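# Tuck chair under desk, park loaded cart in bay

## Task

Get the office chair pushed fully beneath the desk so it rests upright with every wheel on the floor. Also bring the utility cart into the yellow-taped bay so that all four of its wheels sit inside the tape, none touching it, with its load still aboard and nothing overhanging its edges. Both must stay put without the robot holding them, and the robot must not fall over or be left leaning.

## Robot and tools

ROBOT. A Hello Robot Stretch 3 with a single arm. It has a two-wheeled differential base (0.33 m long, 0.34 m wide) that can only drive straight or spin in place, plus a mast carrying a lift, and an arm that telescopes out to the robot's right. To move the gripper forward or back you drive the base. Spinning in place pivots about the point midway between the drive wheels, 0.05 m behind the front edge. With the arm pulled in and the wrist folded, a spin sweeps a radius of 0.28 m; an unfolded level wrist reaches beyond that.

FRAMES. Base frame: origin on the floor between the drive wheels, x forward, y left, z up. hand_pose is reported in this frame, located where the closed fingertips meet; with all wrist joints at zero its x axis points up, y points back toward the mast, z toward the rear. Odometry frame is the base frame as it was when the scene began.

execute_actions. Argument "actions" is a list holding exactly one action, or empty (an empty list just reports state and images). An action may contain "base", "joints", or both, and optionally "contact_limits"; all its motions begin together. "base" holds exactly one key: translate_m is a relative drive in metres from the base's current spot, forward positive, range -1 to 1; rotate_rad is a relative spin in radians, left (counter-clockwise seen from above) positive, range -3.2 to 3.2. No sideways motion exists. "joints" is a single object mapping joint names to absolute targets (not offsets): lift_m 0 to 1.1 m (arm height on mast); arm_m 0 to 0.52 m (extension); wrist_yaw_rad -1.345 to 4.42 (0 along the arm, positive swings toward the front, 3.0 folds over the base); wrist_pitch_rad -1.57 to 0.451 (0 level, negative tips fingers down); wrist_roll_rad -2.911 to 2.911 (0 fingers side by side); gripper_m -0.089 to 0.179 (larger is wider; real fingertip gap is less than the value); head_pan_rad -3.953 to 1.73 (0 forward, positive left, -1.57 faces along the arm); head_tilt_rad -1.53 to 0.419 (0 level, negative down). "contact_limits" may only hold arm_m, a motor effort percentage from 1 to 100 at which the arm motion halts with contact_stop; it also caps holding force until the next action. "cameras" picks images: head_camera, nav_camera, wrist_camera or all; omitted or null gives all, [] gives none. Unknown keys, names or out-of-range values reject the whole call with no motion. Anything left out of an action may still be driving toward its earlier target. No action runs past 15 s.

wait: "seconds" from 0 to 10; commands nothing and returns state and images. zoom_image: "camera" name and "region" [x0, y0, x1, y1] in pixels of that camera's latest full image, top-left origin, at most 504 by 504. finished_scene: "scene" is the current scene number; it ends the scene for good and reports success, so call it only once the chair and cart are in place and released.

RESULTS. base_status and joint_status: done, off_target (stopped short, may still push), contact_stop, time_out or torque_fault (the last three drop the target). on_its_own describes uncommanded behaviour; its "held at" is the target held, not the position. joint_positions gives readings. motor_effort is percent of maximum, positive toward higher joint values, peak in brackets; readings carry a fixed bias and noise. Positive wheel effort pushes forward. lidar_m: 12 distances in metres from the base origin, 30-degree sectors starting straight ahead and going counter-clockwise (4th left, 7th behind, 10th right), measured in a plane 0.17 m up, range 0.15 to 12, "-" for nothing seen; it misses clear objects and low items, and the robot's own parts can hide sectors 5, 6, 9, 10. wrist_depth_mm (45 to 1000) and head_depth_mm (280 to 4000) are 7 by 7 grids of median depth, read from the top left. base_odometry is wheel-based and counts slip as travel; heading is positive left. turned_by_wheels and turned_by_imu give rotation since the previous result. base_tilt in degrees, forward and right positive, with a constant bias of up to about 4. The pictures line lists the order of returned images; camera calibration lines give intrinsics and base-to-camera transforms.

SPEED. Full base speed (0.30 m/s, 1.9 rad/s) only when stowed: lift_m under 0.30, arm_m under 0.03, wrist_yaw_rad over 2.54; otherwise 0.10 m/s and 0.63 rad/s.

CAUTIONS. The simulation continues while you compose replies; the robot keeps its last command. The lift and arm halt and go slack when they meet firm resistance; the base, wrist and head do not, and keep shoving. Prolonged strain makes a wrist servo shut off for 10 s. Folding or unfolding the wrist is safe only with lift_m between 0.32 and 0.95, wrist_pitch_rad -0.4 and roll near 0; with yaw under -0.4 keep pitch at -0.5 or lower. Pushing against something rigid with the gripper higher than about 0.45 m, pushing again after a contact_stop, or driving while hooked on an immovable object can tip the robot; backing into furniture is especially risky. If base_tilt shows a lean, undo the last move in small steps, release contact, and drop lift_m to about 0.2. Avoid drops, slams and hard shoves, keep the cart's load from spilling, and make sure neither object depends on the robot to stay put. A loose object may occasionally be nudged by outside forces.

Each tool is called after ">>>" as name(argument=value, ...), one argument or row to a line, values as JSON.

## Session

>>> execute_actions(
  actions=[],
)

Scene clock: 0.00 s.
base_odometry: x=+0.000 y=+0.000 heading=+0.000 (m, m, rad; odometry frame)
turned_by_wheels: +0.000 (rad since the last result)
turned_by_imu: +0.000 (rad since the last result)
base_tilt: forward=-0.1 right=+0.0 (deg)
lidar_m: 1.94 1.28 1.71 1.03 0.84 0.83 0.91 1.38 2.46 1.45 2.69 1.33
head_depth_mm: 1450 2863 2940 2985 2959 2935 2297 / 1934 2873 3170 3172 3183 3131 2304 / 1887 2822 3026 2971 2811 2865 2363 / 1877 2606 2618 2561 2469 1894 2056 / 1878 2345 2370 2309 2185 2186 2176 / 1843 2102 2073 2051 1983 1363 2015 / 1829 1936 1879 1868 1837 1163 1820
base_status: not commanded
joint_positions: lift_m=+0.352 arm_m=+0.000 wrist_yaw_rad=+2.877 wrist_pitch_rad=-0.358 wrist_roll_rad=+0.006 gripper_m=+0.037 head_pan_rad=-0.002 head_tilt_rad=-0.014
joint_status: not commanded
motor_effort: left_wheel=-1 right_wheel=+1 lift_m=+46 arm_m=+0 wrist_yaw_rad=+1 wrist_pitch_rad=+5 wrist_roll_rad=+0 gripper_m=+0 head_pan_rad=+0 head_tilt_rad=+1 (%)
hand_pose: x=+0.0393 y=+0.0781 z=+0.3781 quat_wxyz=(+0.217, +0.708, +0.033, +0.671) (m; base frame)
wrist_depth_mm: - 928 - - - - - / - 998 - - - - - / - - - - - - - / 741 980 - - - - - / 723 777 828 809 839 862 878 / 619 - - 653 667 686 699 / 521 - 538 553 554 582 580
pictures: head_camera (sideways: a quarter turn clockwise sets it upright), nav_camera (sideways: a quarter turn counterclockwise sets it upright), wrist_camera
Images, in order (width x height): head_camera 896x504, nav_camera 672x504, wrist_camera 644x364.

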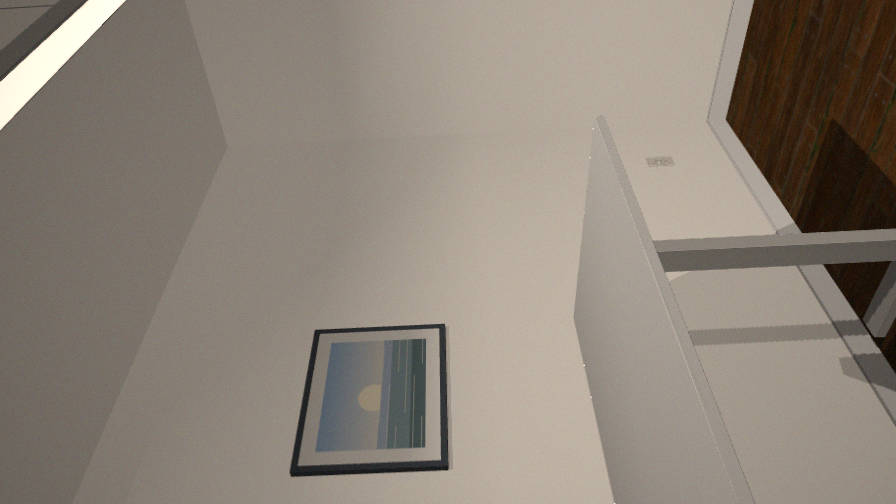

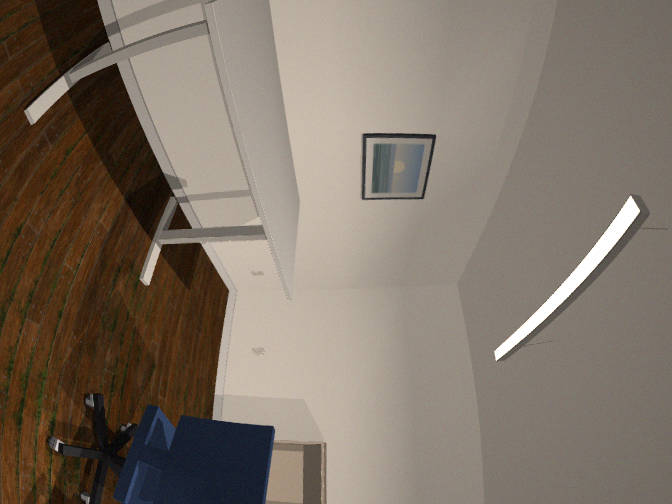

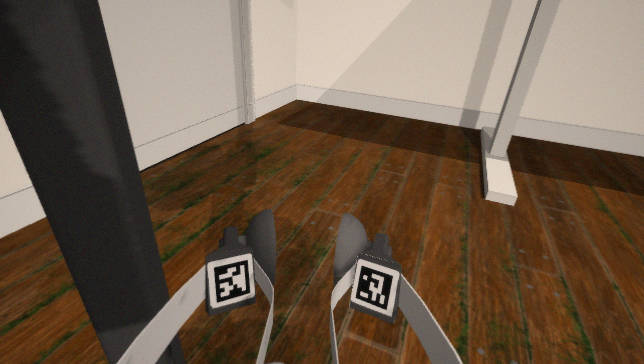

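>>> execute_actions(
  actions=[
    {"joints":{"head_pan_rad":-0.7,"head_tilt_rad":-0.7,"lift_m":0.27}},
  ],
  cameras=["head_camera","nav_camera"],
)

>>> execute_actions(
  actions=[
    {"joints":{"head_pan_rad":-1.8}},
  ],
  cameras=["head_camera","nav_camera"],
)

Scene clock: 5.20 s.
base_odometry: x=+0.000 y=+0.000 heading=+0.000 (m, m, rad; odometry frame)
turned_by_wheels: +0.000 (rad since the last result)
turned_by_imu: -0.001 (rad since the last result)
base_tilt: forward=-0.1 right=+0.0 (deg)
lidar_m: 1.93 1.28 1.72 1.03 0.84 0.83 0.91 1.38 2.46 1.45 2.70 1.34
head_depth_mm: 2505 2826 2643 1999 1643 1371 1179 / 2441 2588 1170 1457 1651 1386 1191 / 2451 1048 1145 1363 1607 1390 1196 / 2467 1105 1208 1484 1675 1409 1197 / 2448 1152 1272 1970 1688 1426 1212 / 2492 2759 2854 2124 1710 1430 1220 / 2475 2764 2903 2148 1724 1441 1229
base_status: not commanded
joint_positions: lift_m=+0.271 arm_m=+0.000 wrist_yaw_rad=+2.877 wrist_pitch_rad=-0.359 wrist_roll_rad=+0.006 gripper_m=+0.037 head_pan_rad=-0.693 head_tilt_rad=-0.691
joint_status: all done
motor_effort: left_wheel=+0(1) right_wheel=+1(1) lift_m=+18(33) arm_m=+0(0) wrist_yaw_rad=+0(0) wrist_pitch_rad=+5(5) wrist_roll_rad=+0(0) gripper_m=+0(2) head_pan_rad=-4(35) head_tilt_rad=-4(34) (%)
hand_pose: x=+0.0392 y=+0.0781 z=+0.2970 quat_wxyz=(+0.217, +0.708, +0.033, +0.671) (m; base frame)
wrist_depth_mm: - 925 - - - - - / - - - - - - - / - - - - - - - / 710 833 857 871 919 953 987 / 615 644 684 658 695 710 731 / 503 - - 546 563 572 588 / 447 - - 463 468 480 478
pictures: head_camera (sideways: a quarter turn clockwise sets it upright), nav_camera (sideways: a quarter turn counterclockwise sets it upright)
camera_calibration (this result's frames):
head_camera: T_world_to_cam=[[-0.447912, 0.442289, -0.777017, 1.03751], [0.646475, 0.760552, 0.0602563, -0.0721493], [0.617612, -0.475332, -0.626589, 0.765589], [0, 0, 0, 1]] pos_world=[0.0385201, -0.0400985, 1.29022]
nav_camera: T_world_to_cam=[[0.506473, -0.4331, 0.745593, -0.931072], [-0.67378, -0.738371, 0.0287868, 0.0250295], [0.538057, -0.516946, -0.665779, 0.82438], [0, 0, 0, 1]] pos_world=[0.0448635, 0.0413942, 1.24234]
Images, in order (width x height): head_camera 896x504, nav_camera 672x504.

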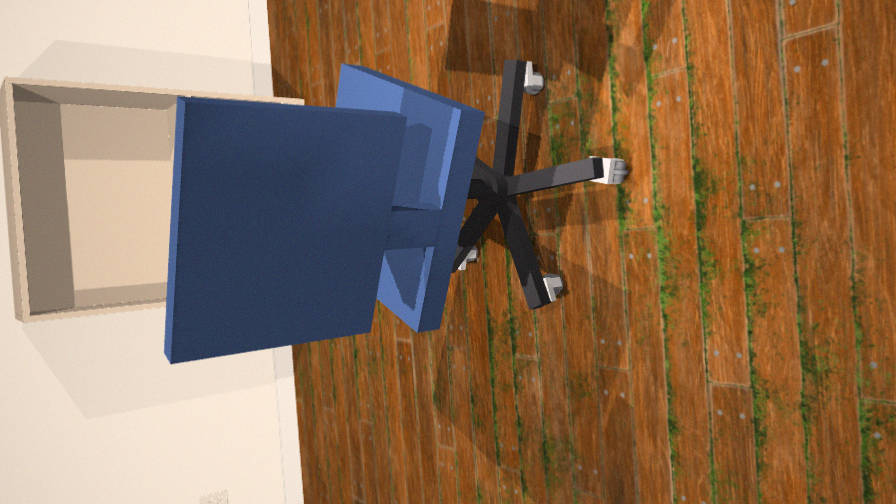

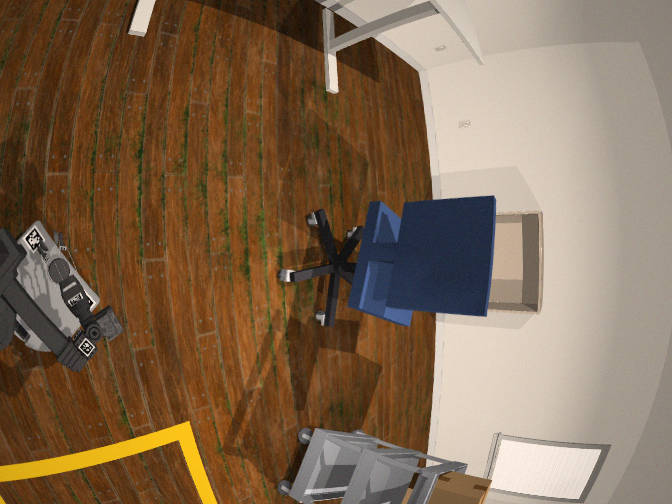

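Scene clock: 6.30 s.
base_odometry: x=+0.000 y=+0.000 heading=+0.000 (m, m, rad; odometry frame)
turned_by_wheels: +0.000 (rad since the last result)
turned_by_imu: +0.000 (rad since the last result)
base_tilt: forward=-0.1 right=+0.0 (deg)
lidar_m: 1.94 1.28 1.71 1.03 0.84 0.83 0.90 1.38 2.46 1.45 2.69 1.34
head_depth_mm: 2227 2335 2505 2011 1638 1366 1183 / 2243 2327 2537 2037 1645 1381 1189 / 2308 2459 2639 2057 1663 1395 1200 / 2415 2569 2730 2100 1696 1403 1207 / 2509 2514 1810 1937 1698 1413 1217 / 2563 1537 1823 1939 1717 1421 1224 / 1557 1427 1831 2014 1723 1436 1228
base_status: not commanded
joint_positions: lift_m=+0.271 arm_m=+0.000 wrist_yaw_rad=+2.877 wrist_pitch_rad=-0.359 wrist_roll_rad=+0.006 gripper_m=+0.037 head_pan_rad=-1.793 head_tilt_rad=-0.691
joint_status: all done
motor_effort: left_wheel=-1(0) right_wheel=+1(1) lift_m=+17(17) arm_m=+0(1) wrist_yaw_rad=+0(1) wrist_pitch_rad=+5(5) wrist_roll_rad=+0(0) gripper_m=+0(1) head_pan_rad=-3(41) head_tilt_rad=-4(4) (%)
hand_pose: x=+0.0392 y=+0.0781 z=+0.2970 quat_wxyz=(+0.217, +0.708, +0.033, +0.671) (m; base frame)
wrist_depth_mm: - 915 - - - - - / - - - - - - - / - - - - - - - / 719 845 860 883 923 943 979 / 614 652 684 675 693 715 746 / 513 - - 548 555 574 576 / 445 - - 464 467 476 485
pictures: head_camera (sideways: a quarter turn clockwise sets it upright), nav_camera (sideways: a quarter turn counterclockwise sets it upright)
camera_calibration (this result's frames):
head_camera: T_world_to_cam=[[0.191017, 0.600031, -0.776837, 1.03338], [0.971057, -0.231124, 0.0602529, -0.0741248], [-0.143392, -0.765862, -0.626813, 0.770522], [0, 0, 0, 1]] pos_world=[-0.0149271, -0.0470794, 1.29021]
nav_camera: T_world_to_cam=[[-0.156259, -0.648043, 0.745402, -0.926779], [-0.963682, 0.265495, 0.0288002, 0.0267804], [-0.216564, -0.71383, -0.665993, 0.829262], [0, 0, 0, 1]] pos_world=[0.0605784, -0.0157504, 1.24233]
Images, in order (width x height): head_camera 896x504, nav_camera 672x504.

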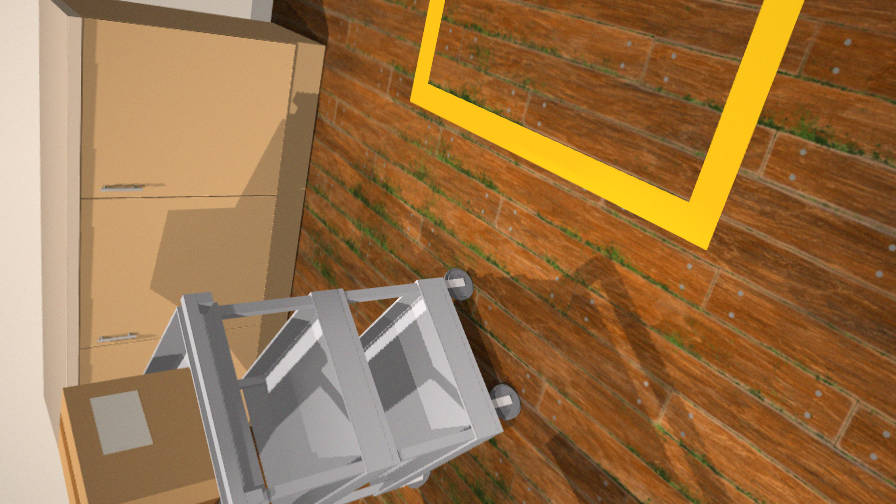

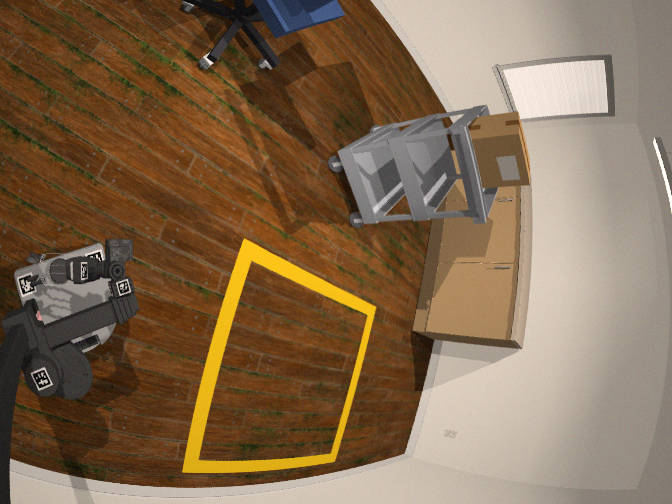

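>>> execute_actions(
  actions=[
    {"base":{"translate_m":0.62}},
  ],
  cameras=[],
)

>>> execute_actions(
  actions=[
    {"base":{"rotate_rad":0.89},"joints":{"lift_m":0.6,"head_tilt_rad":-0.9}},
  ],
  cameras=[],
)

>>> execute_actions(
  actions=[
    {"joints":{"wrist_yaw_rad":0,"gripper_m":0,"arm_m":0.25}},
  ],
)

Scene clock: 24.23 s.
base_odometry: x=+0.620 y=+0.000 heading=+0.000 (m, m, rad; odometry frame)
turned_by_wheels: +0.000 (rad since the last result)
turned_by_imu: -0.003 (rad since the last result)
base_tilt: forward=-0.1 right=-0.1 (deg)
lidar_m: 1.32 1.35 0.91 1.45 1.31 1.29 1.44 2.19 1.49 1.48 0.97 2.13
head_depth_mm: 2418 2526 2527 2026 1637 1374 1180 / 2484 1734 1891 1943 1654 1379 1190 / 1517 1545 1799 1926 1670 1393 1196 / 1549 1604 2042 2013 1673 1399 1208 / 3332 3472 2668 2126 1692 1415 1215 / 3381 3622 2844 1931 1111 1423 1221 / 3038 3235 795 858 963 1343 1229
base_status: done
joint_positions: lift_m=+0.271 arm_m=+0.000 wrist_yaw_rad=+2.877 wrist_pitch_rad=-0.359 wrist_roll_rad=+0.006 gripper_m=+0.037 head_pan_rad=-1.793 head_tilt_rad=-0.691
joint_status: not commanded
motor_effort: left_wheel=+0(12) right_wheel=+1(7) lift_m=+18(18) arm_m=+0(1) wrist_yaw_rad=+0(1) wrist_pitch_rad=+5(5) wrist_roll_rad=+0(0) gripper_m=+0(0) head_pan_rad=-3(3) head_tilt_rad=-4(3) (%)
hand_pose: x=+0.0392 y=+0.0781 z=+0.2970 quat_wxyz=(+0.217, +0.708, +0.033, +0.671) (m; base frame)
wrist_depth_mm: - - - - - - - / - - - - - - - / - - - - - - - / 761 831 836 848 916 945 981 / 622 645 679 673 689 712 734 / 507 - - 545 564 579 592 / 449 - - 460 466 478 488
pictures: none
No camera images: the call's "cameras" was empty. Leave "cameras" out to get every camera's image.

Scene clock: 28.07 s.
base_odometry: x=+0.620 y=+0.000 heading=+0.890 (m, m, rad; odometry frame)
turned_by_wheels: +0.890 (rad since the last result)
turned_by_imu: +0.893 (rad since the last result)
base_tilt: forward=-0.2 right=-0.1 (deg)
lidar_m: 0.96 0.92 1.36 1.29 1.36 1.84 1.67 1.48 0.98 2.14 1.31 1.34
head_depth_mm: 2329 729 854 1062 1362 1248 1124 / 2088 744 875 1101 1423 1273 - / 2113 761 894 1132 1391 1263 - / 2105 2316 2008 1689 1448 1271 - / 2077 2323 2016 1694 1464 1274 1120 / 2153 2380 2057 1705 1472 1289 1136 / 2077 2348 2074 1729 1482 1290 1148
base_status: done
joint_positions: lift_m=+0.599 arm_m=+0.000 wrist_yaw_rad=+2.877 wrist_pitch_rad=-0.359 wrist_roll_rad=+0.006 gripper_m=+0.037 head_pan_rad=-1.793 head_tilt_rad=-0.889
joint_status: all done
motor_effort: left_wheel=-3(11) right_wheel=+2(8) lift_m=+69(72) arm_m=+1(1) wrist_yaw_rad=+0(0) wrist_pitch_rad=+5(6) wrist_roll_rad=+0(0) gripper_m=+0(1) head_pan_rad=-2(3) head_tilt_rad=-5(21) (%)
hand_pose: x=+0.0392 y=+0.0780 z=+0.6253 quat_wxyz=(+0.217, +0.708, +0.033, +0.671) (m; base frame)
wrist_depth_mm: - - - - - - - / - - - - - - - / - - - - - - - / - - - - - - - / - - - - - - - / 956 - - 979 - - - / 786 - 809 840 843 855 826
pictures: none
No camera images: the call's "cameras" was empty. Leave "cameras" out to get every camera's image.

Scene clock: 31.13 s.
base_odometry: x=+0.620 y=+0.000 heading=+0.890 (m, m, rad; odometry frame)
turned_by_wheels: +0.000 (rad since the last result)
turned_by_imu: -0.001 (rad since the last result)
base_tilt: forward=-0.1 right=+0.1 (deg)
lidar_m: 0.96 0.92 1.36 1.29 1.37 1.84 1.67 1.48 0.98 2.13 1.31 1.34
head_depth_mm: 2323 730 857 1059 1361 1247 1122 / 2082 744 876 1099 1421 - - / 2110 758 896 1108 - 1247 1125 / 2150 2339 2022 1723 1390 1262 1132 / 2061 2324 2031 1740 1440 1278 1144 / 2143 2383 2040 1708 1468 1290 1141 / 2105 2339 2074 1723 1478 1293 1150
base_status: not commanded
joint_positions: lift_m=+0.599 arm_m=+0.250 wrist_yaw_rad=+0.001 wrist_pitch_rad=-0.359 wrist_roll_rad=+0.006 gripper_m=+0.000 head_pan_rad=-1.793 head_tilt_rad=-0.889
joint_status: all done
motor_effort: left_wheel=-4(3) right_wheel=+3(2) lift_m=+69(69) arm_m=+5(4) wrist_yaw_rad=-1(1) wrist_pitch_rad=+6(6) wrist_roll_rad=+0(0) gripper_m=-2(82) head_pan_rad=-3(3) head_tilt_rad=-5(5) (%)
hand_pose: x=-0.0212 y=-0.6261 z=+0.6253 quat_wxyz=(+0.694, +0.127, -0.697, -0.127) (m; base frame)
wrist_depth_mm: - - - - - - 214 / - - - - - - 224 / - - - - - - 237 / - - - - - 284 251 / - - - - - 460 425 / 936 956 - - 834 370 380 / 757 809 805 829 823 345 322
pictures: head_camera (sideways: a quarter turn clockwise sets it upright), nav_camera (sideways: a quarter turn counterclockwise sets it upright), wrist_camera
camera_calibration (this result's frames):
head_camera: T_world_to_cam=[[0.222292, 0.737028, -0.638261, 0.852597], [0.968388, -0.242901, 0.056779, -0.0695708], [-0.113186, -0.630706, -0.767723, 0.953607], [0, 0, 0, 1]] pos_world=[-0.0142181, -0.0438407, 1.28024]
nav_camera: T_world_to_cam=[[-0.186023, -0.778277, 0.599733, -0.73678], [-0.965013, 0.259514, 0.0374486, 0.0155379], [-0.184785, -0.571784, -0.799323, 1.00246], [0, 0, 0, 1]] pos_world=[0.0631754, -0.00426037, 1.24258]
wrist_camera: T_world_to_cam=[[-0.998823, 0.0211094, 0.0436641, -0.0449603], [-0.0275109, 0.49484, -0.868548, 0.891611], [-0.0399413, -0.868728, -0.493677, -0.0726232], [0, 0, 0, 1]] pos_world=[-0.023279, -0.503346, 0.740518]
Images, in order (width x height): head_camera 896x504, nav_camera 672x504, wrist_camera 644x364.

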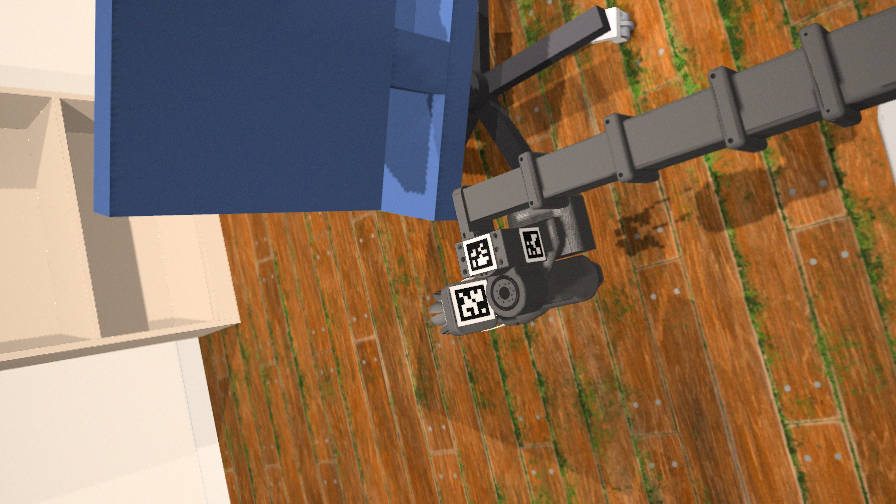

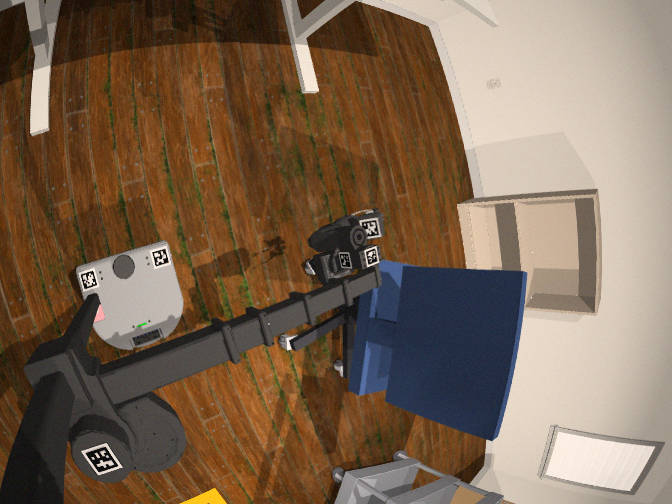

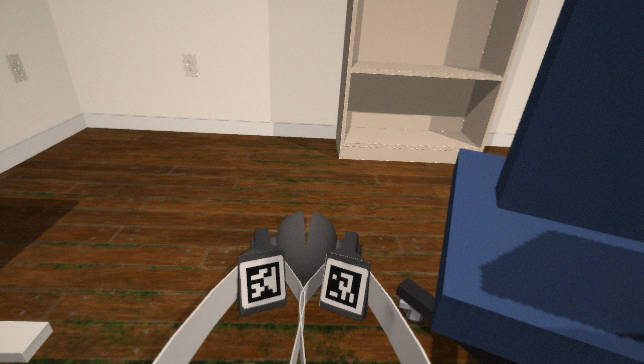

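>>> execute_actions(
  actions=[
    {"base":{"translate_m":-0.45},"joints":{"arm_m":0.42,"wrist_pitch_rad":-0.1}},
  ],
  cameras=["nav_camera"],
)

Scene clock: 40.73 s.
base_odometry: x=+0.337 y=-0.350 heading=+0.890 (m, m, rad; odometry frame)
turned_by_wheels: +0.000 (rad since the last result)
turned_by_imu: +0.001 (rad since the last result)
base_tilt: forward=-0.1 right=+0.0 (deg)
lidar_m: 1.35 1.84 1.35 1.31 1.36 1.83 2.36 1.08 0.94 2.14 2.53 1.65
head_depth_mm: 2350 733 869 1114 1414 1241 1122 / 2298 723 859 1089 1424 - - / 2290 721 850 1063 1383 1253 1126 / 2078 714 822 1088 1420 1269 1128 / 2103 725 857 1627 1437 1273 1131 / 2040 2280 2050 1712 1476 1285 1144 / 1991 2301 2080 1733 1481 1291 1150
base_status: done
joint_positions: lift_m=+0.599 arm_m=+0.420 wrist_yaw_rad=+0.044 wrist_pitch_rad=-0.125 wrist_roll_rad=+0.006 gripper_m=+0.000 head_pan_rad=-1.793 head_tilt_rad=-0.889
joint_status: all done
on_its_own: wrist_yaw_rad is held at +0.043, not at your +0.000, by its stall guard, which is not easing now
motor_effort: left_wheel=-2(41) right_wheel=+2(39) lift_m=+70(69) arm_m=+4(9) wrist_yaw_rad=-1(49) wrist_pitch_rad=+7(8) wrist_roll_rad=+0(0) gripper_m=-3(8) head_pan_rad=-3(3) head_tilt_rad=-5(4) (%)
hand_pose: x=-0.0104 y=-0.8156 z=+0.6820 quat_wxyz=(+0.705, +0.060, -0.706, -0.029) (m; base frame)
wrist_depth_mm: - - - - - 63 - / - - - - - 60 46 / - - - - - 58 47 / - - - - - 55 49 / - - - - - 54 51 / - - - - 499 56 53 / - - - - 377 58 55
pictures: nav_camera (sideways: a quarter turn counterclockwise sets it upright)
camera_calibration (this result's frames):
nav_camera: T_world_to_cam=[[-0.186027, -0.778294, 0.599711, -0.73675], [-0.965013, 0.259514, 0.0374497, 0.0155364], [-0.18478, -0.571762, -0.79934, 1.00248], [0, 0, 0, 1]] pos_world=[0.0631758, -0.00425876, 1.24258]
Images, in order (width x height): nav_camera 672x504.

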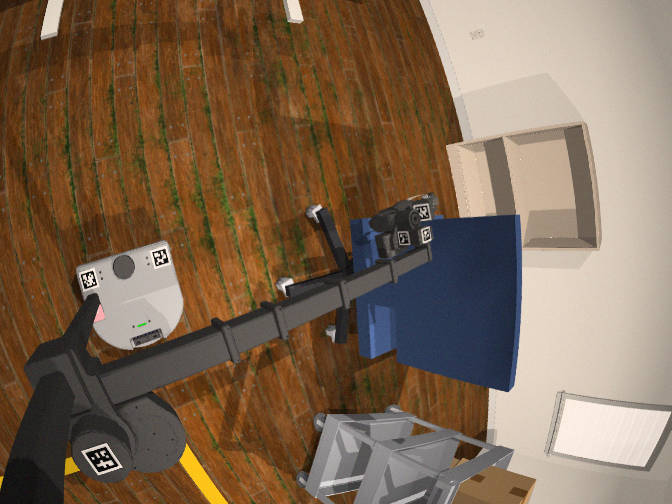

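>>> execute_actions(
  actions=[
    {"base":{"translate_m":0.1},"joints":{"lift_m":0.66,"wrist_pitch_rad":-0.5}},
  ],
  cameras=[],
)

>>> execute_actions(
  actions=[
    {"joints":{"arm_m":0.52}},
  ],
  cameras=[],
)

>>> execute_actions(
  actions=[
    {"joints":{"wrist_yaw_rad":-1.1}},
  ],
  cameras=["nav_camera"],
)

>>> execute_actions(
  actions=[
    {"base":{"translate_m":-0.15},"joints":{"arm_m":0.2}},
  ],
  cameras=["nav_camera"],
)

Scene clock: 54.93 s.
base_odometry: x=+0.400 y=-0.272 heading=+0.890 (m, m, rad; odometry frame)
turned_by_wheels: +0.000 (rad since the last result)
turned_by_imu: -0.002 (rad since the last result)
base_tilt: forward=-0.1 right=+0.1 (deg)
lidar_m: 1.25 1.74 1.35 1.32 1.35 1.83 1.41 1.17 0.98 2.13 2.45 1.58
head_depth_mm: 2343 749 888 1111 1419 1264 - / 2296 742 876 1101 1371 - 1115 / 2234 736 870 1101 1409 1260 1125 / 2100 2268 1353 1607 1432 1269 1127 / 2092 2310 2148 1657 1465 1278 1138 / 2047 2288 2034 1713 1473 1291 1141 / 2026 2354 2073 1713 1481 1295 1149
base_status: done
joint_positions: lift_m=+0.659 arm_m=+0.420 wrist_yaw_rad=+0.044 wrist_pitch_rad=-0.514 wrist_roll_rad=+0.006 gripper_m=+0.000 head_pan_rad=-1.793 head_tilt_rad=-0.889
joint_status: all done
on_its_own: wrist_yaw_rad is held at +0.043, not at your +0.000, by its stall guard, which is not easing now
motor_effort: left_wheel=-2(4) right_wheel=+2(5) lift_m=+69(66) arm_m=+5(5) wrist_yaw_rad=+0(0) wrist_pitch_rad=+4(6) wrist_roll_rad=+0(0) gripper_m=-2(3) head_pan_rad=-2(3) head_tilt_rad=-5(4) (%)
hand_pose: x=-0.0123 y=-0.7758 z=+0.6510 quat_wxyz=(+0.686, +0.194, -0.682, -0.166) (m; base frame)
wrist_depth_mm: - - - - - - - / - - - - - - - / - - - - - - - / - - - - - 545 568 / 996 - - - - 451 456 / 879 869 928 - 608 376 385 / 767 788 768 808 372 328 153
pictures: none
No camera images: the call's "cameras" was empty. Leave "cameras" out to get every camera's image.

Scene clock: 56.90 s.
base_odometry: x=+0.400 y=-0.272 heading=+0.890 (m, m, rad; odometry frame)
turned_by_wheels: +0.000 (rad since the last result)
turned_by_imu: +0.000 (rad since the last result)
base_tilt: forward=-0.1 right=+0.1 (deg)
lidar_m: 1.26 1.74 1.35 1.31 1.36 1.83 1.42 1.17 0.98 2.14 2.45 1.57
head_depth_mm: 2338 748 887 1116 1410 1266 - / 2259 742 879 1100 1386 - 1117 / 2228 736 866 1105 1412 1259 1121 / 2112 2299 1842 1644 1415 1266 1130 / 2100 2307 - 1693 1462 1274 1138 / 2026 2278 2046 1713 1471 1286 1139 / 2022 2331 2084 1719 1477 1295 1149
base_status: not commanded
joint_positions: lift_m=+0.659 arm_m=+0.520 wrist_yaw_rad=+0.043 wrist_pitch_rad=-0.514 wrist_roll_rad=+0.006 gripper_m=+0.000 head_pan_rad=-1.793 head_tilt_rad=-0.889
joint_status: all done
on_its_own: wrist_yaw_rad is held at +0.043, not at your +0.000, by its stall guard, which is not easing now
motor_effort: left_wheel=-1(2) right_wheel=+2(2) lift_m=+69(69) arm_m=+5(6) wrist_yaw_rad=-1(1) wrist_pitch_rad=+4(5) wrist_roll_rad=+0(0) gripper_m=-4(3) head_pan_rad=-3(3) head_tilt_rad=-5(6) (%)
hand_pose: x=-0.0124 y=-0.8757 z=+0.6508 quat_wxyz=(+0.686, +0.194, -0.682, -0.166) (m; base frame)
wrist_depth_mm: - - - - - - - / - - - - - - - / - - - - - - - / - - - - - - - / - - - - - 453 456 / 863 873 936 - 927 374 387 / 759 773 781 789 711 328 335
pictures: none
No camera images: the call's "cameras" was empty. Leave "cameras" out to get every camera's image.

Scene clock: 58.90 s.
base_odometry: x=+0.400 y=-0.272 heading=+0.890 (m, m, rad; odometry frame)
turned_by_wheels: +0.000 (rad since the last result)
turned_by_imu: +0.000 (rad since the last result)
base_tilt: forward=-0.1 right=+0.0 (deg)
lidar_m: 1.26 1.74 1.36 1.31 1.36 1.83 1.41 1.17 0.98 2.14 2.45 1.57
head_depth_mm: 2383 722 878 1427 1402 1258 - / 2340 683 806 1054 1389 - 1111 / 2268 2382 1267 1070 1404 1259 1120 / 2124 2338 1847 1646 1415 1264 1126 / 2092 2304 - 1698 1454 1277 1141 / 2056 2279 2049 1714 1469 1290 1139 / 1999 2346 2072 1721 1483 1298 1147
base_status: not commanded
joint_positions: lift_m=+0.659 arm_m=+0.520 wrist_yaw_rad=-1.099 wrist_pitch_rad=-0.515 wrist_roll_rad=+0.006 gripper_m=+0.000 head_pan_rad=-1.793 head_tilt_rad=-0.889
joint_status: all done
motor_effort: left_wheel=-2(22) right_wheel=+2(19) lift_m=+69(69) arm_m=+0(4) wrist_yaw_rad=-3(29) wrist_pitch_rad=+4(4) wrist_roll_rad=+1(1) gripper_m=-2(6) head_pan_rad=-3(4) head_tilt_rad=-5(5) (%)
hand_pose: x=-0.2095 y=-0.7609 z=+0.6508 quat_wxyz=(+0.487, -0.205, -0.678, -0.510) (m; base frame)
wrist_depth_mm: - - - - - 226 129 / - - - - - 212 124 / - - 636 650 - 198 119 / - 502 507 518 489 187 123 / 947 410 422 448 417 176 135 / 347 351 366 - 378 171 158 / 309 307 312 318 324 192 827
pictures: nav_camera (sideways: a quarter turn counterclockwise sets it upright)
camera_calibration (this result's frames):
nav_camera: T_world_to_cam=[[-0.186042, -0.778294, 0.599706, -0.736744], [-0.965009, 0.25953, 0.0374499, 0.0155361], [-0.184789, -0.571755, -0.799343, 1.00249], [0, 0, 0, 1]] pos_world=[0.0631758, -0.00425945, 1.24258]
Images, in order (width x height): nav_camera 672x504.

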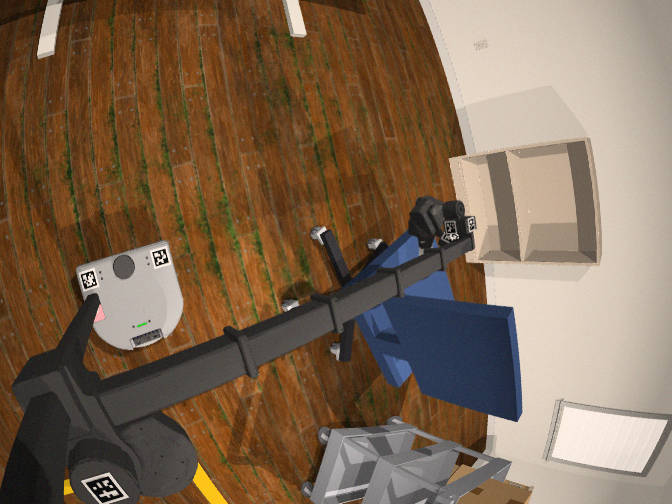

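Scene clock: 62.47 s.
base_odometry: x=+0.305 y=-0.389 heading=+0.890 (m, m, rad; odometry frame)
turned_by_wheels: +0.000 (rad since the last result)
turned_by_imu: +0.000 (rad since the last result)
base_tilt: forward=-0.1 right=+0.0 (deg)
lidar_m: 1.40 1.86 1.36 1.31 1.36 1.83 2.31 1.04 0.93 0.93 2.53 1.69
head_depth_mm: 815 709 1830 1632 1412 1261 - / 2382 2433 1192 1047 1442 - 1114 / 2308 2439 1259 1083 - 1265 1120 / 2141 2353 1274 1113 - 1271 1131 / 2090 2316 1984 1160 1418 1274 1130 / 2048 2288 2054 1706 1471 1289 1139 / 1993 2255 2086 1719 1484 1291 1148
base_status: done
joint_positions: lift_m=+0.659 arm_m=+0.200 wrist_yaw_rad=-1.099 wrist_pitch_rad=-0.514 wrist_roll_rad=+0.006 gripper_m=+0.000 head_pan_rad=-1.793 head_tilt_rad=-0.889
joint_status: all done
motor_effort: left_wheel=-2(15) right_wheel=+2(16) lift_m=+69(69) arm_m=-3(8) wrist_yaw_rad=+0(28) wrist_pitch_rad=+4(6) wrist_roll_rad=+1(1) gripper_m=-4(6) head_pan_rad=-3(3) head_tilt_rad=-5(5) (%)
hand_pose: x=-0.2097 y=-0.4411 z=+0.6509 quat_wxyz=(+0.487, -0.205, -0.678, -0.510) (m; base frame)
wrist_depth_mm: - - - - - - - / - - - - 869 - - / 599 610 - - - - - / 481 495 - - - - - / 404 409 432 - - - - / 347 366 400 - 963 978 976 / 341 657 785 794 830 836 850
pictures: nav_camera (sideways: a quarter turn counterclockwise sets it upright)
camera_calibration (this result's frames):
nav_camera: T_world_to_cam=[[-0.186056, -0.778327, 0.599658, -0.736682], [-0.965007, 0.259535, 0.0374524, 0.015533], [-0.184783, -0.571706, -0.799379, 1.00253], [0, 0, 0, 1]] pos_world=[0.0631766, -0.00425641, 1.24258]
Images, in order (width x height): nav_camera 672x504.

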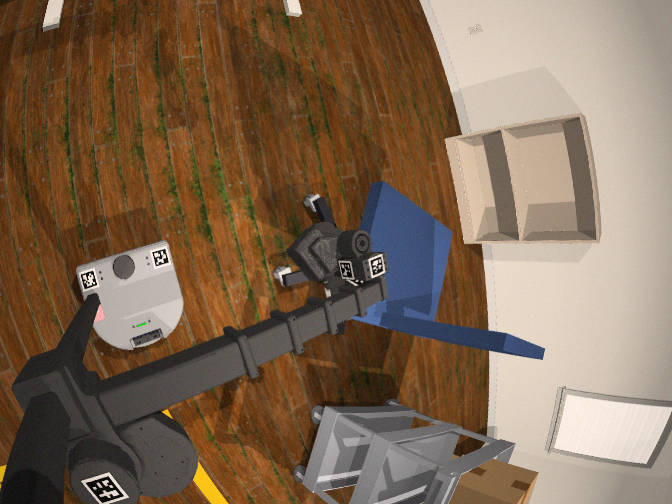

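>>> execute_actions(
  actions=[
    {"base":{"translate_m":-0.42},"joints":{"arm_m":0.38,"wrist_yaw_rad":0}},
  ],
  cameras=["nav_camera"],
)

>>> execute_actions(
  actions=[
    {"base":{"translate_m":0.19},"joints":{"arm_m":0.12,"wrist_pitch_rad":0,"gripper_m":0.17}},
  ],
  cameras=[],
)

>>> execute_actions(
  actions=[
    {"joints":{"lift_m":0.13}},
  ],
)

Scene clock: 73.53 s.
base_odometry: x=+0.041 y=-0.715 heading=+0.890 (m, m, rad; odometry frame)
turned_by_wheels: +0.000 (rad since the last result)
turned_by_imu: +0.001 (rad since the last result)
base_tilt: forward=-0.2 right=+0.0 (deg)
lidar_m: 1.82 1.86 1.36 1.30 1.35 1.82 1.89 0.76 0.74 0.91 2.25 2.06
head_depth_mm: 2446 2379 1939 1533 1321 1262 - / 2391 2439 1962 1651 1445 - 1117 / 2330 2452 1991 1703 1406 1258 1123 / 2268 2427 2113 1594 1423 1265 1130 / 2131 744 895 1053 1427 1278 1135 / 1940 2268 1302 1085 1391 1266 1146 / 2011 2244 2072 1093 1386 1295 1152
base_status: done
joint_positions: lift_m=+0.659 arm_m=+0.380 wrist_yaw_rad=+0.008 wrist_pitch_rad=-0.515 wrist_roll_rad=+0.006 gripper_m=+0.000 head_pan_rad=-1.793 head_tilt_rad=-0.889
joint_status: all done
motor_effort: left_wheel=+2(14) right_wheel=-2(18) lift_m=+69(69) arm_m=+4(5) wrist_yaw_rad=-6(12) wrist_pitch_rad=+5(5) wrist_roll_rad=+0(1) gripper_m=-3(3) head_pan_rad=-3(4) head_tilt_rad=-5(5) (%)
hand_pose: x=-0.0199 y=-0.7359 z=+0.6508 quat_wxyz=(+0.683, +0.182, -0.685, -0.178) (m; base frame)
wrist_depth_mm: - - - - 90 73 75 / - - - - 89 80 - / - - - 591 93 90 - / 490 493 509 477 103 104 - / 401 411 426 206 115 - - / 345 352 365 - 134 947 970 / 303 307 311 309 168 830 814
pictures: nav_camera (sideways: a quarter turn counterclockwise sets it upright)
camera_calibration (this result's frames):
nav_camera: T_world_to_cam=[[-0.186056, -0.778327, 0.599658, -0.736682], [-0.965007, 0.259536, 0.0374524, 0.015533], [-0.184783, -0.571706, -0.799379, 1.00253], [0, 0, 0, 1]] pos_world=[0.0631766, -0.00425644, 1.24258]
Images, in order (width x height): nav_camera 672x504.

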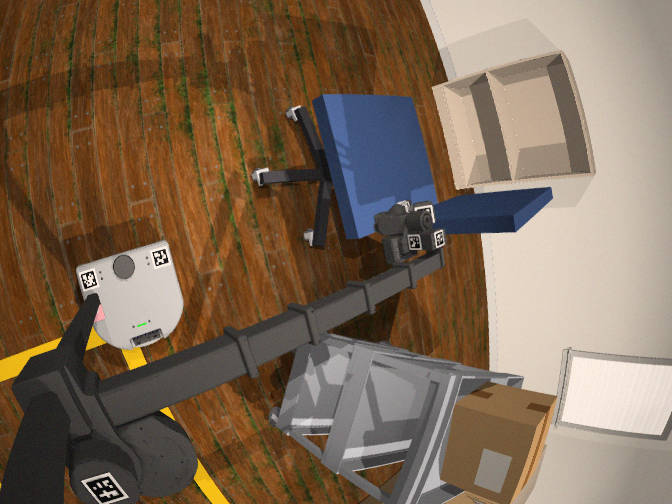

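Scene clock: 76.90 s.
base_odometry: x=+0.161 y=-0.567 heading=+0.890 (m, m, rad; odometry frame)
turned_by_wheels: +0.000 (rad since the last result)
turned_by_imu: -0.002 (rad since the last result)
base_tilt: forward=-0.1 right=+0.0 (deg)
lidar_m: 1.64 1.86 1.37 1.31 1.35 1.82 2.08 0.86 0.92 0.89 2.54 1.89
head_depth_mm: 2427 2411 1938 1628 1411 1269 - / 2340 2329 1957 1654 1453 - 1112 / 815 794 948 1112 - 1217 1123 / 942 1136 1244 1089 - 1246 1127 / 2112 2315 1288 1076 1407 1278 1142 / 2055 2296 1304 1110 1394 1281 1142 / 2000 2243 2072 1641 1452 1293 1148
base_status: done
joint_positions: lift_m=+0.659 arm_m=+0.120 wrist_yaw_rad=+0.000 wrist_pitch_rad=-0.025 wrist_roll_rad=+0.006 gripper_m=+0.170 head_pan_rad=-1.793 head_tilt_rad=-0.889
joint_status: all done
motor_effort: left_wheel=-2(7) right_wheel=+2(5) lift_m=+69(69) arm_m=-3(3) wrist_yaw_rad=+0(7) wrist_pitch_rad=+8(9) wrist_roll_rad=+0(0) gripper_m=+0(85) head_pan_rad=-2(3) head_tilt_rad=-4(5) (%)
hand_pose: x=-0.0214 y=-0.5209 z=+0.7675 quat_wxyz=(+0.705, +0.009, -0.709, -0.009) (m; base frame)
wrist_depth_mm: - - - - - 373 - / - - - - 680 369 - / - - - - 660 366 - / - - - - 655 386 - / - - - - 641 383 - / - - 760 774 622 - - / - - 563 571 582 - -
pictures: none
No camera images: the call's "cameras" was empty. Leave "cameras" out to get every camera's image.

Scene clock: 82.57 s.
base_odometry: x=+0.161 y=-0.567 heading=+0.890 (m, m, rad; odometry frame)
turned_by_wheels: +0.000 (rad since the last result)
turned_by_imu: -0.001 (rad since the last result)
base_tilt: forward=-0.1 right=+0.0 (deg)
lidar_m: 1.63 1.86 1.36 1.31 1.35 1.82 2.08 0.86 0.92 0.89 2.54 1.89
head_depth_mm: 2449 2384 1928 1637 1414 1245 1107 / 2359 2350 1967 1653 1433 1255 1133 / 813 795 947 1115 1412 1265 1086 / 941 1143 1241 1086 1422 1294 1116 / 2123 2307 1287 1077 1424 1273 1136 / 2050 2304 1298 1089 1404 1286 1147 / 1997 2244 2070 1647 1447 1296 1148
base_status: not commanded
joint_positions: lift_m=+0.131 arm_m=+0.120 wrist_yaw_rad=+0.000 wrist_pitch_rad=-0.024 wrist_roll_rad=+0.006 gripper_m=+0.170 head_pan_rad=-1.793 head_tilt_rad=-0.889
joint_status: all done
motor_effort: left_wheel=-2(2) right_wheel=+2(2) lift_m=+17(58) arm_m=-3(3) wrist_yaw_rad=-1(0) wrist_pitch_rad=+7(7) wrist_roll_rad=+0(0) gripper_m=+1(1) head_pan_rad=-3(2) head_tilt_rad=-6(5) (%)
hand_pose: x=-0.0214 y=-0.5209 z=+0.2393 quat_wxyz=(+0.705, +0.009, -0.709, -0.009) (m; base frame)
wrist_depth_mm: - 374 349 334 314 306 - / - - - 521 614 - - / - - - - - - - / - - - - - - - / 864 897 752 555 913 - - / - 555 584 546 518 - 730 / 436 457 469 440 492 469 517
pictures: head_camera (sideways: a quarter turn clockwise sets it upright), nav_camera (sideways: a quarter turn counterclockwise sets it upright), wrist_camera
camera_calibration (this result's frames):
head_camera: T_world_to_cam=[[0.222324, 0.73708, -0.638189, 0.852503], [0.96838, -0.242931, 0.0567768, -0.0695679], [-0.113187, -0.630632, -0.767784, 0.953686], [0, 0, 0, 1]] pos_world=[-0.0142188, -0.0438382, 1.28023]
nav_camera: T_world_to_cam=[[-0.186056, -0.778327, 0.599658, -0.736682], [-0.965007, 0.259536, 0.0374524, 0.015533], [-0.184783, -0.571706, -0.799379, 1.00253], [0, 0, 0, 1]] pos_world=[0.0631766, -0.00425642, 1.24258]
wrist_camera: T_world_to_cam=[[-0.998812, 0.034961, 0.0339405, -0.0209437], [-0.0270462, 0.181615, -0.982998, 0.368542], [-0.0405307, -0.982748, -0.180454, -0.306166], [0, 0, 0, 1]] pos_world=[-0.0233603, -0.367084, 0.307738]
Images, in order (width x height): head_camera 896x504, nav_camera 672x504, wrist_camera 644x364.

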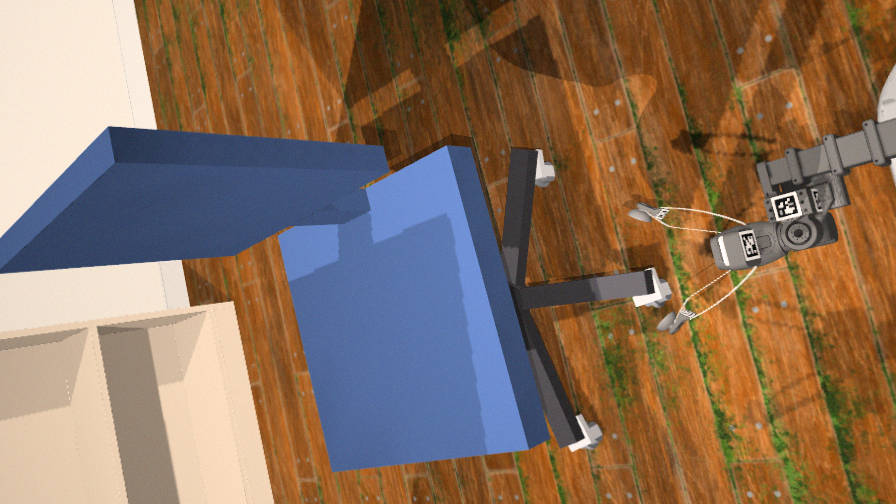

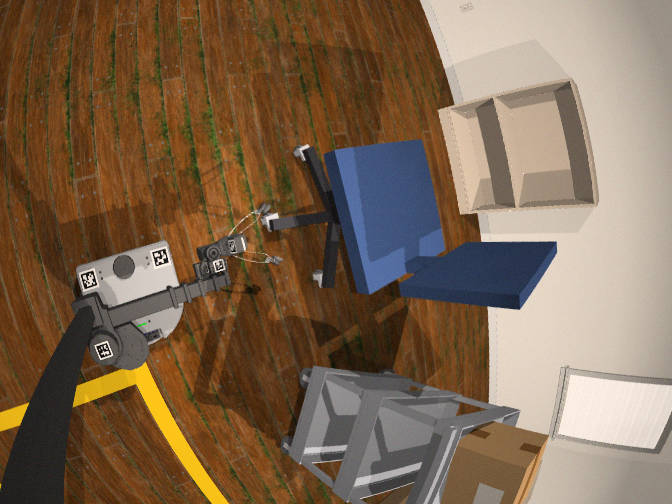

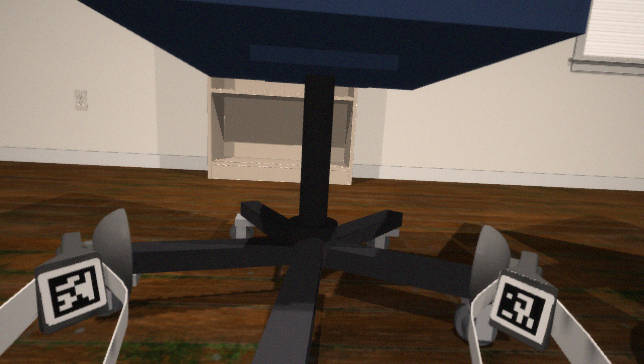

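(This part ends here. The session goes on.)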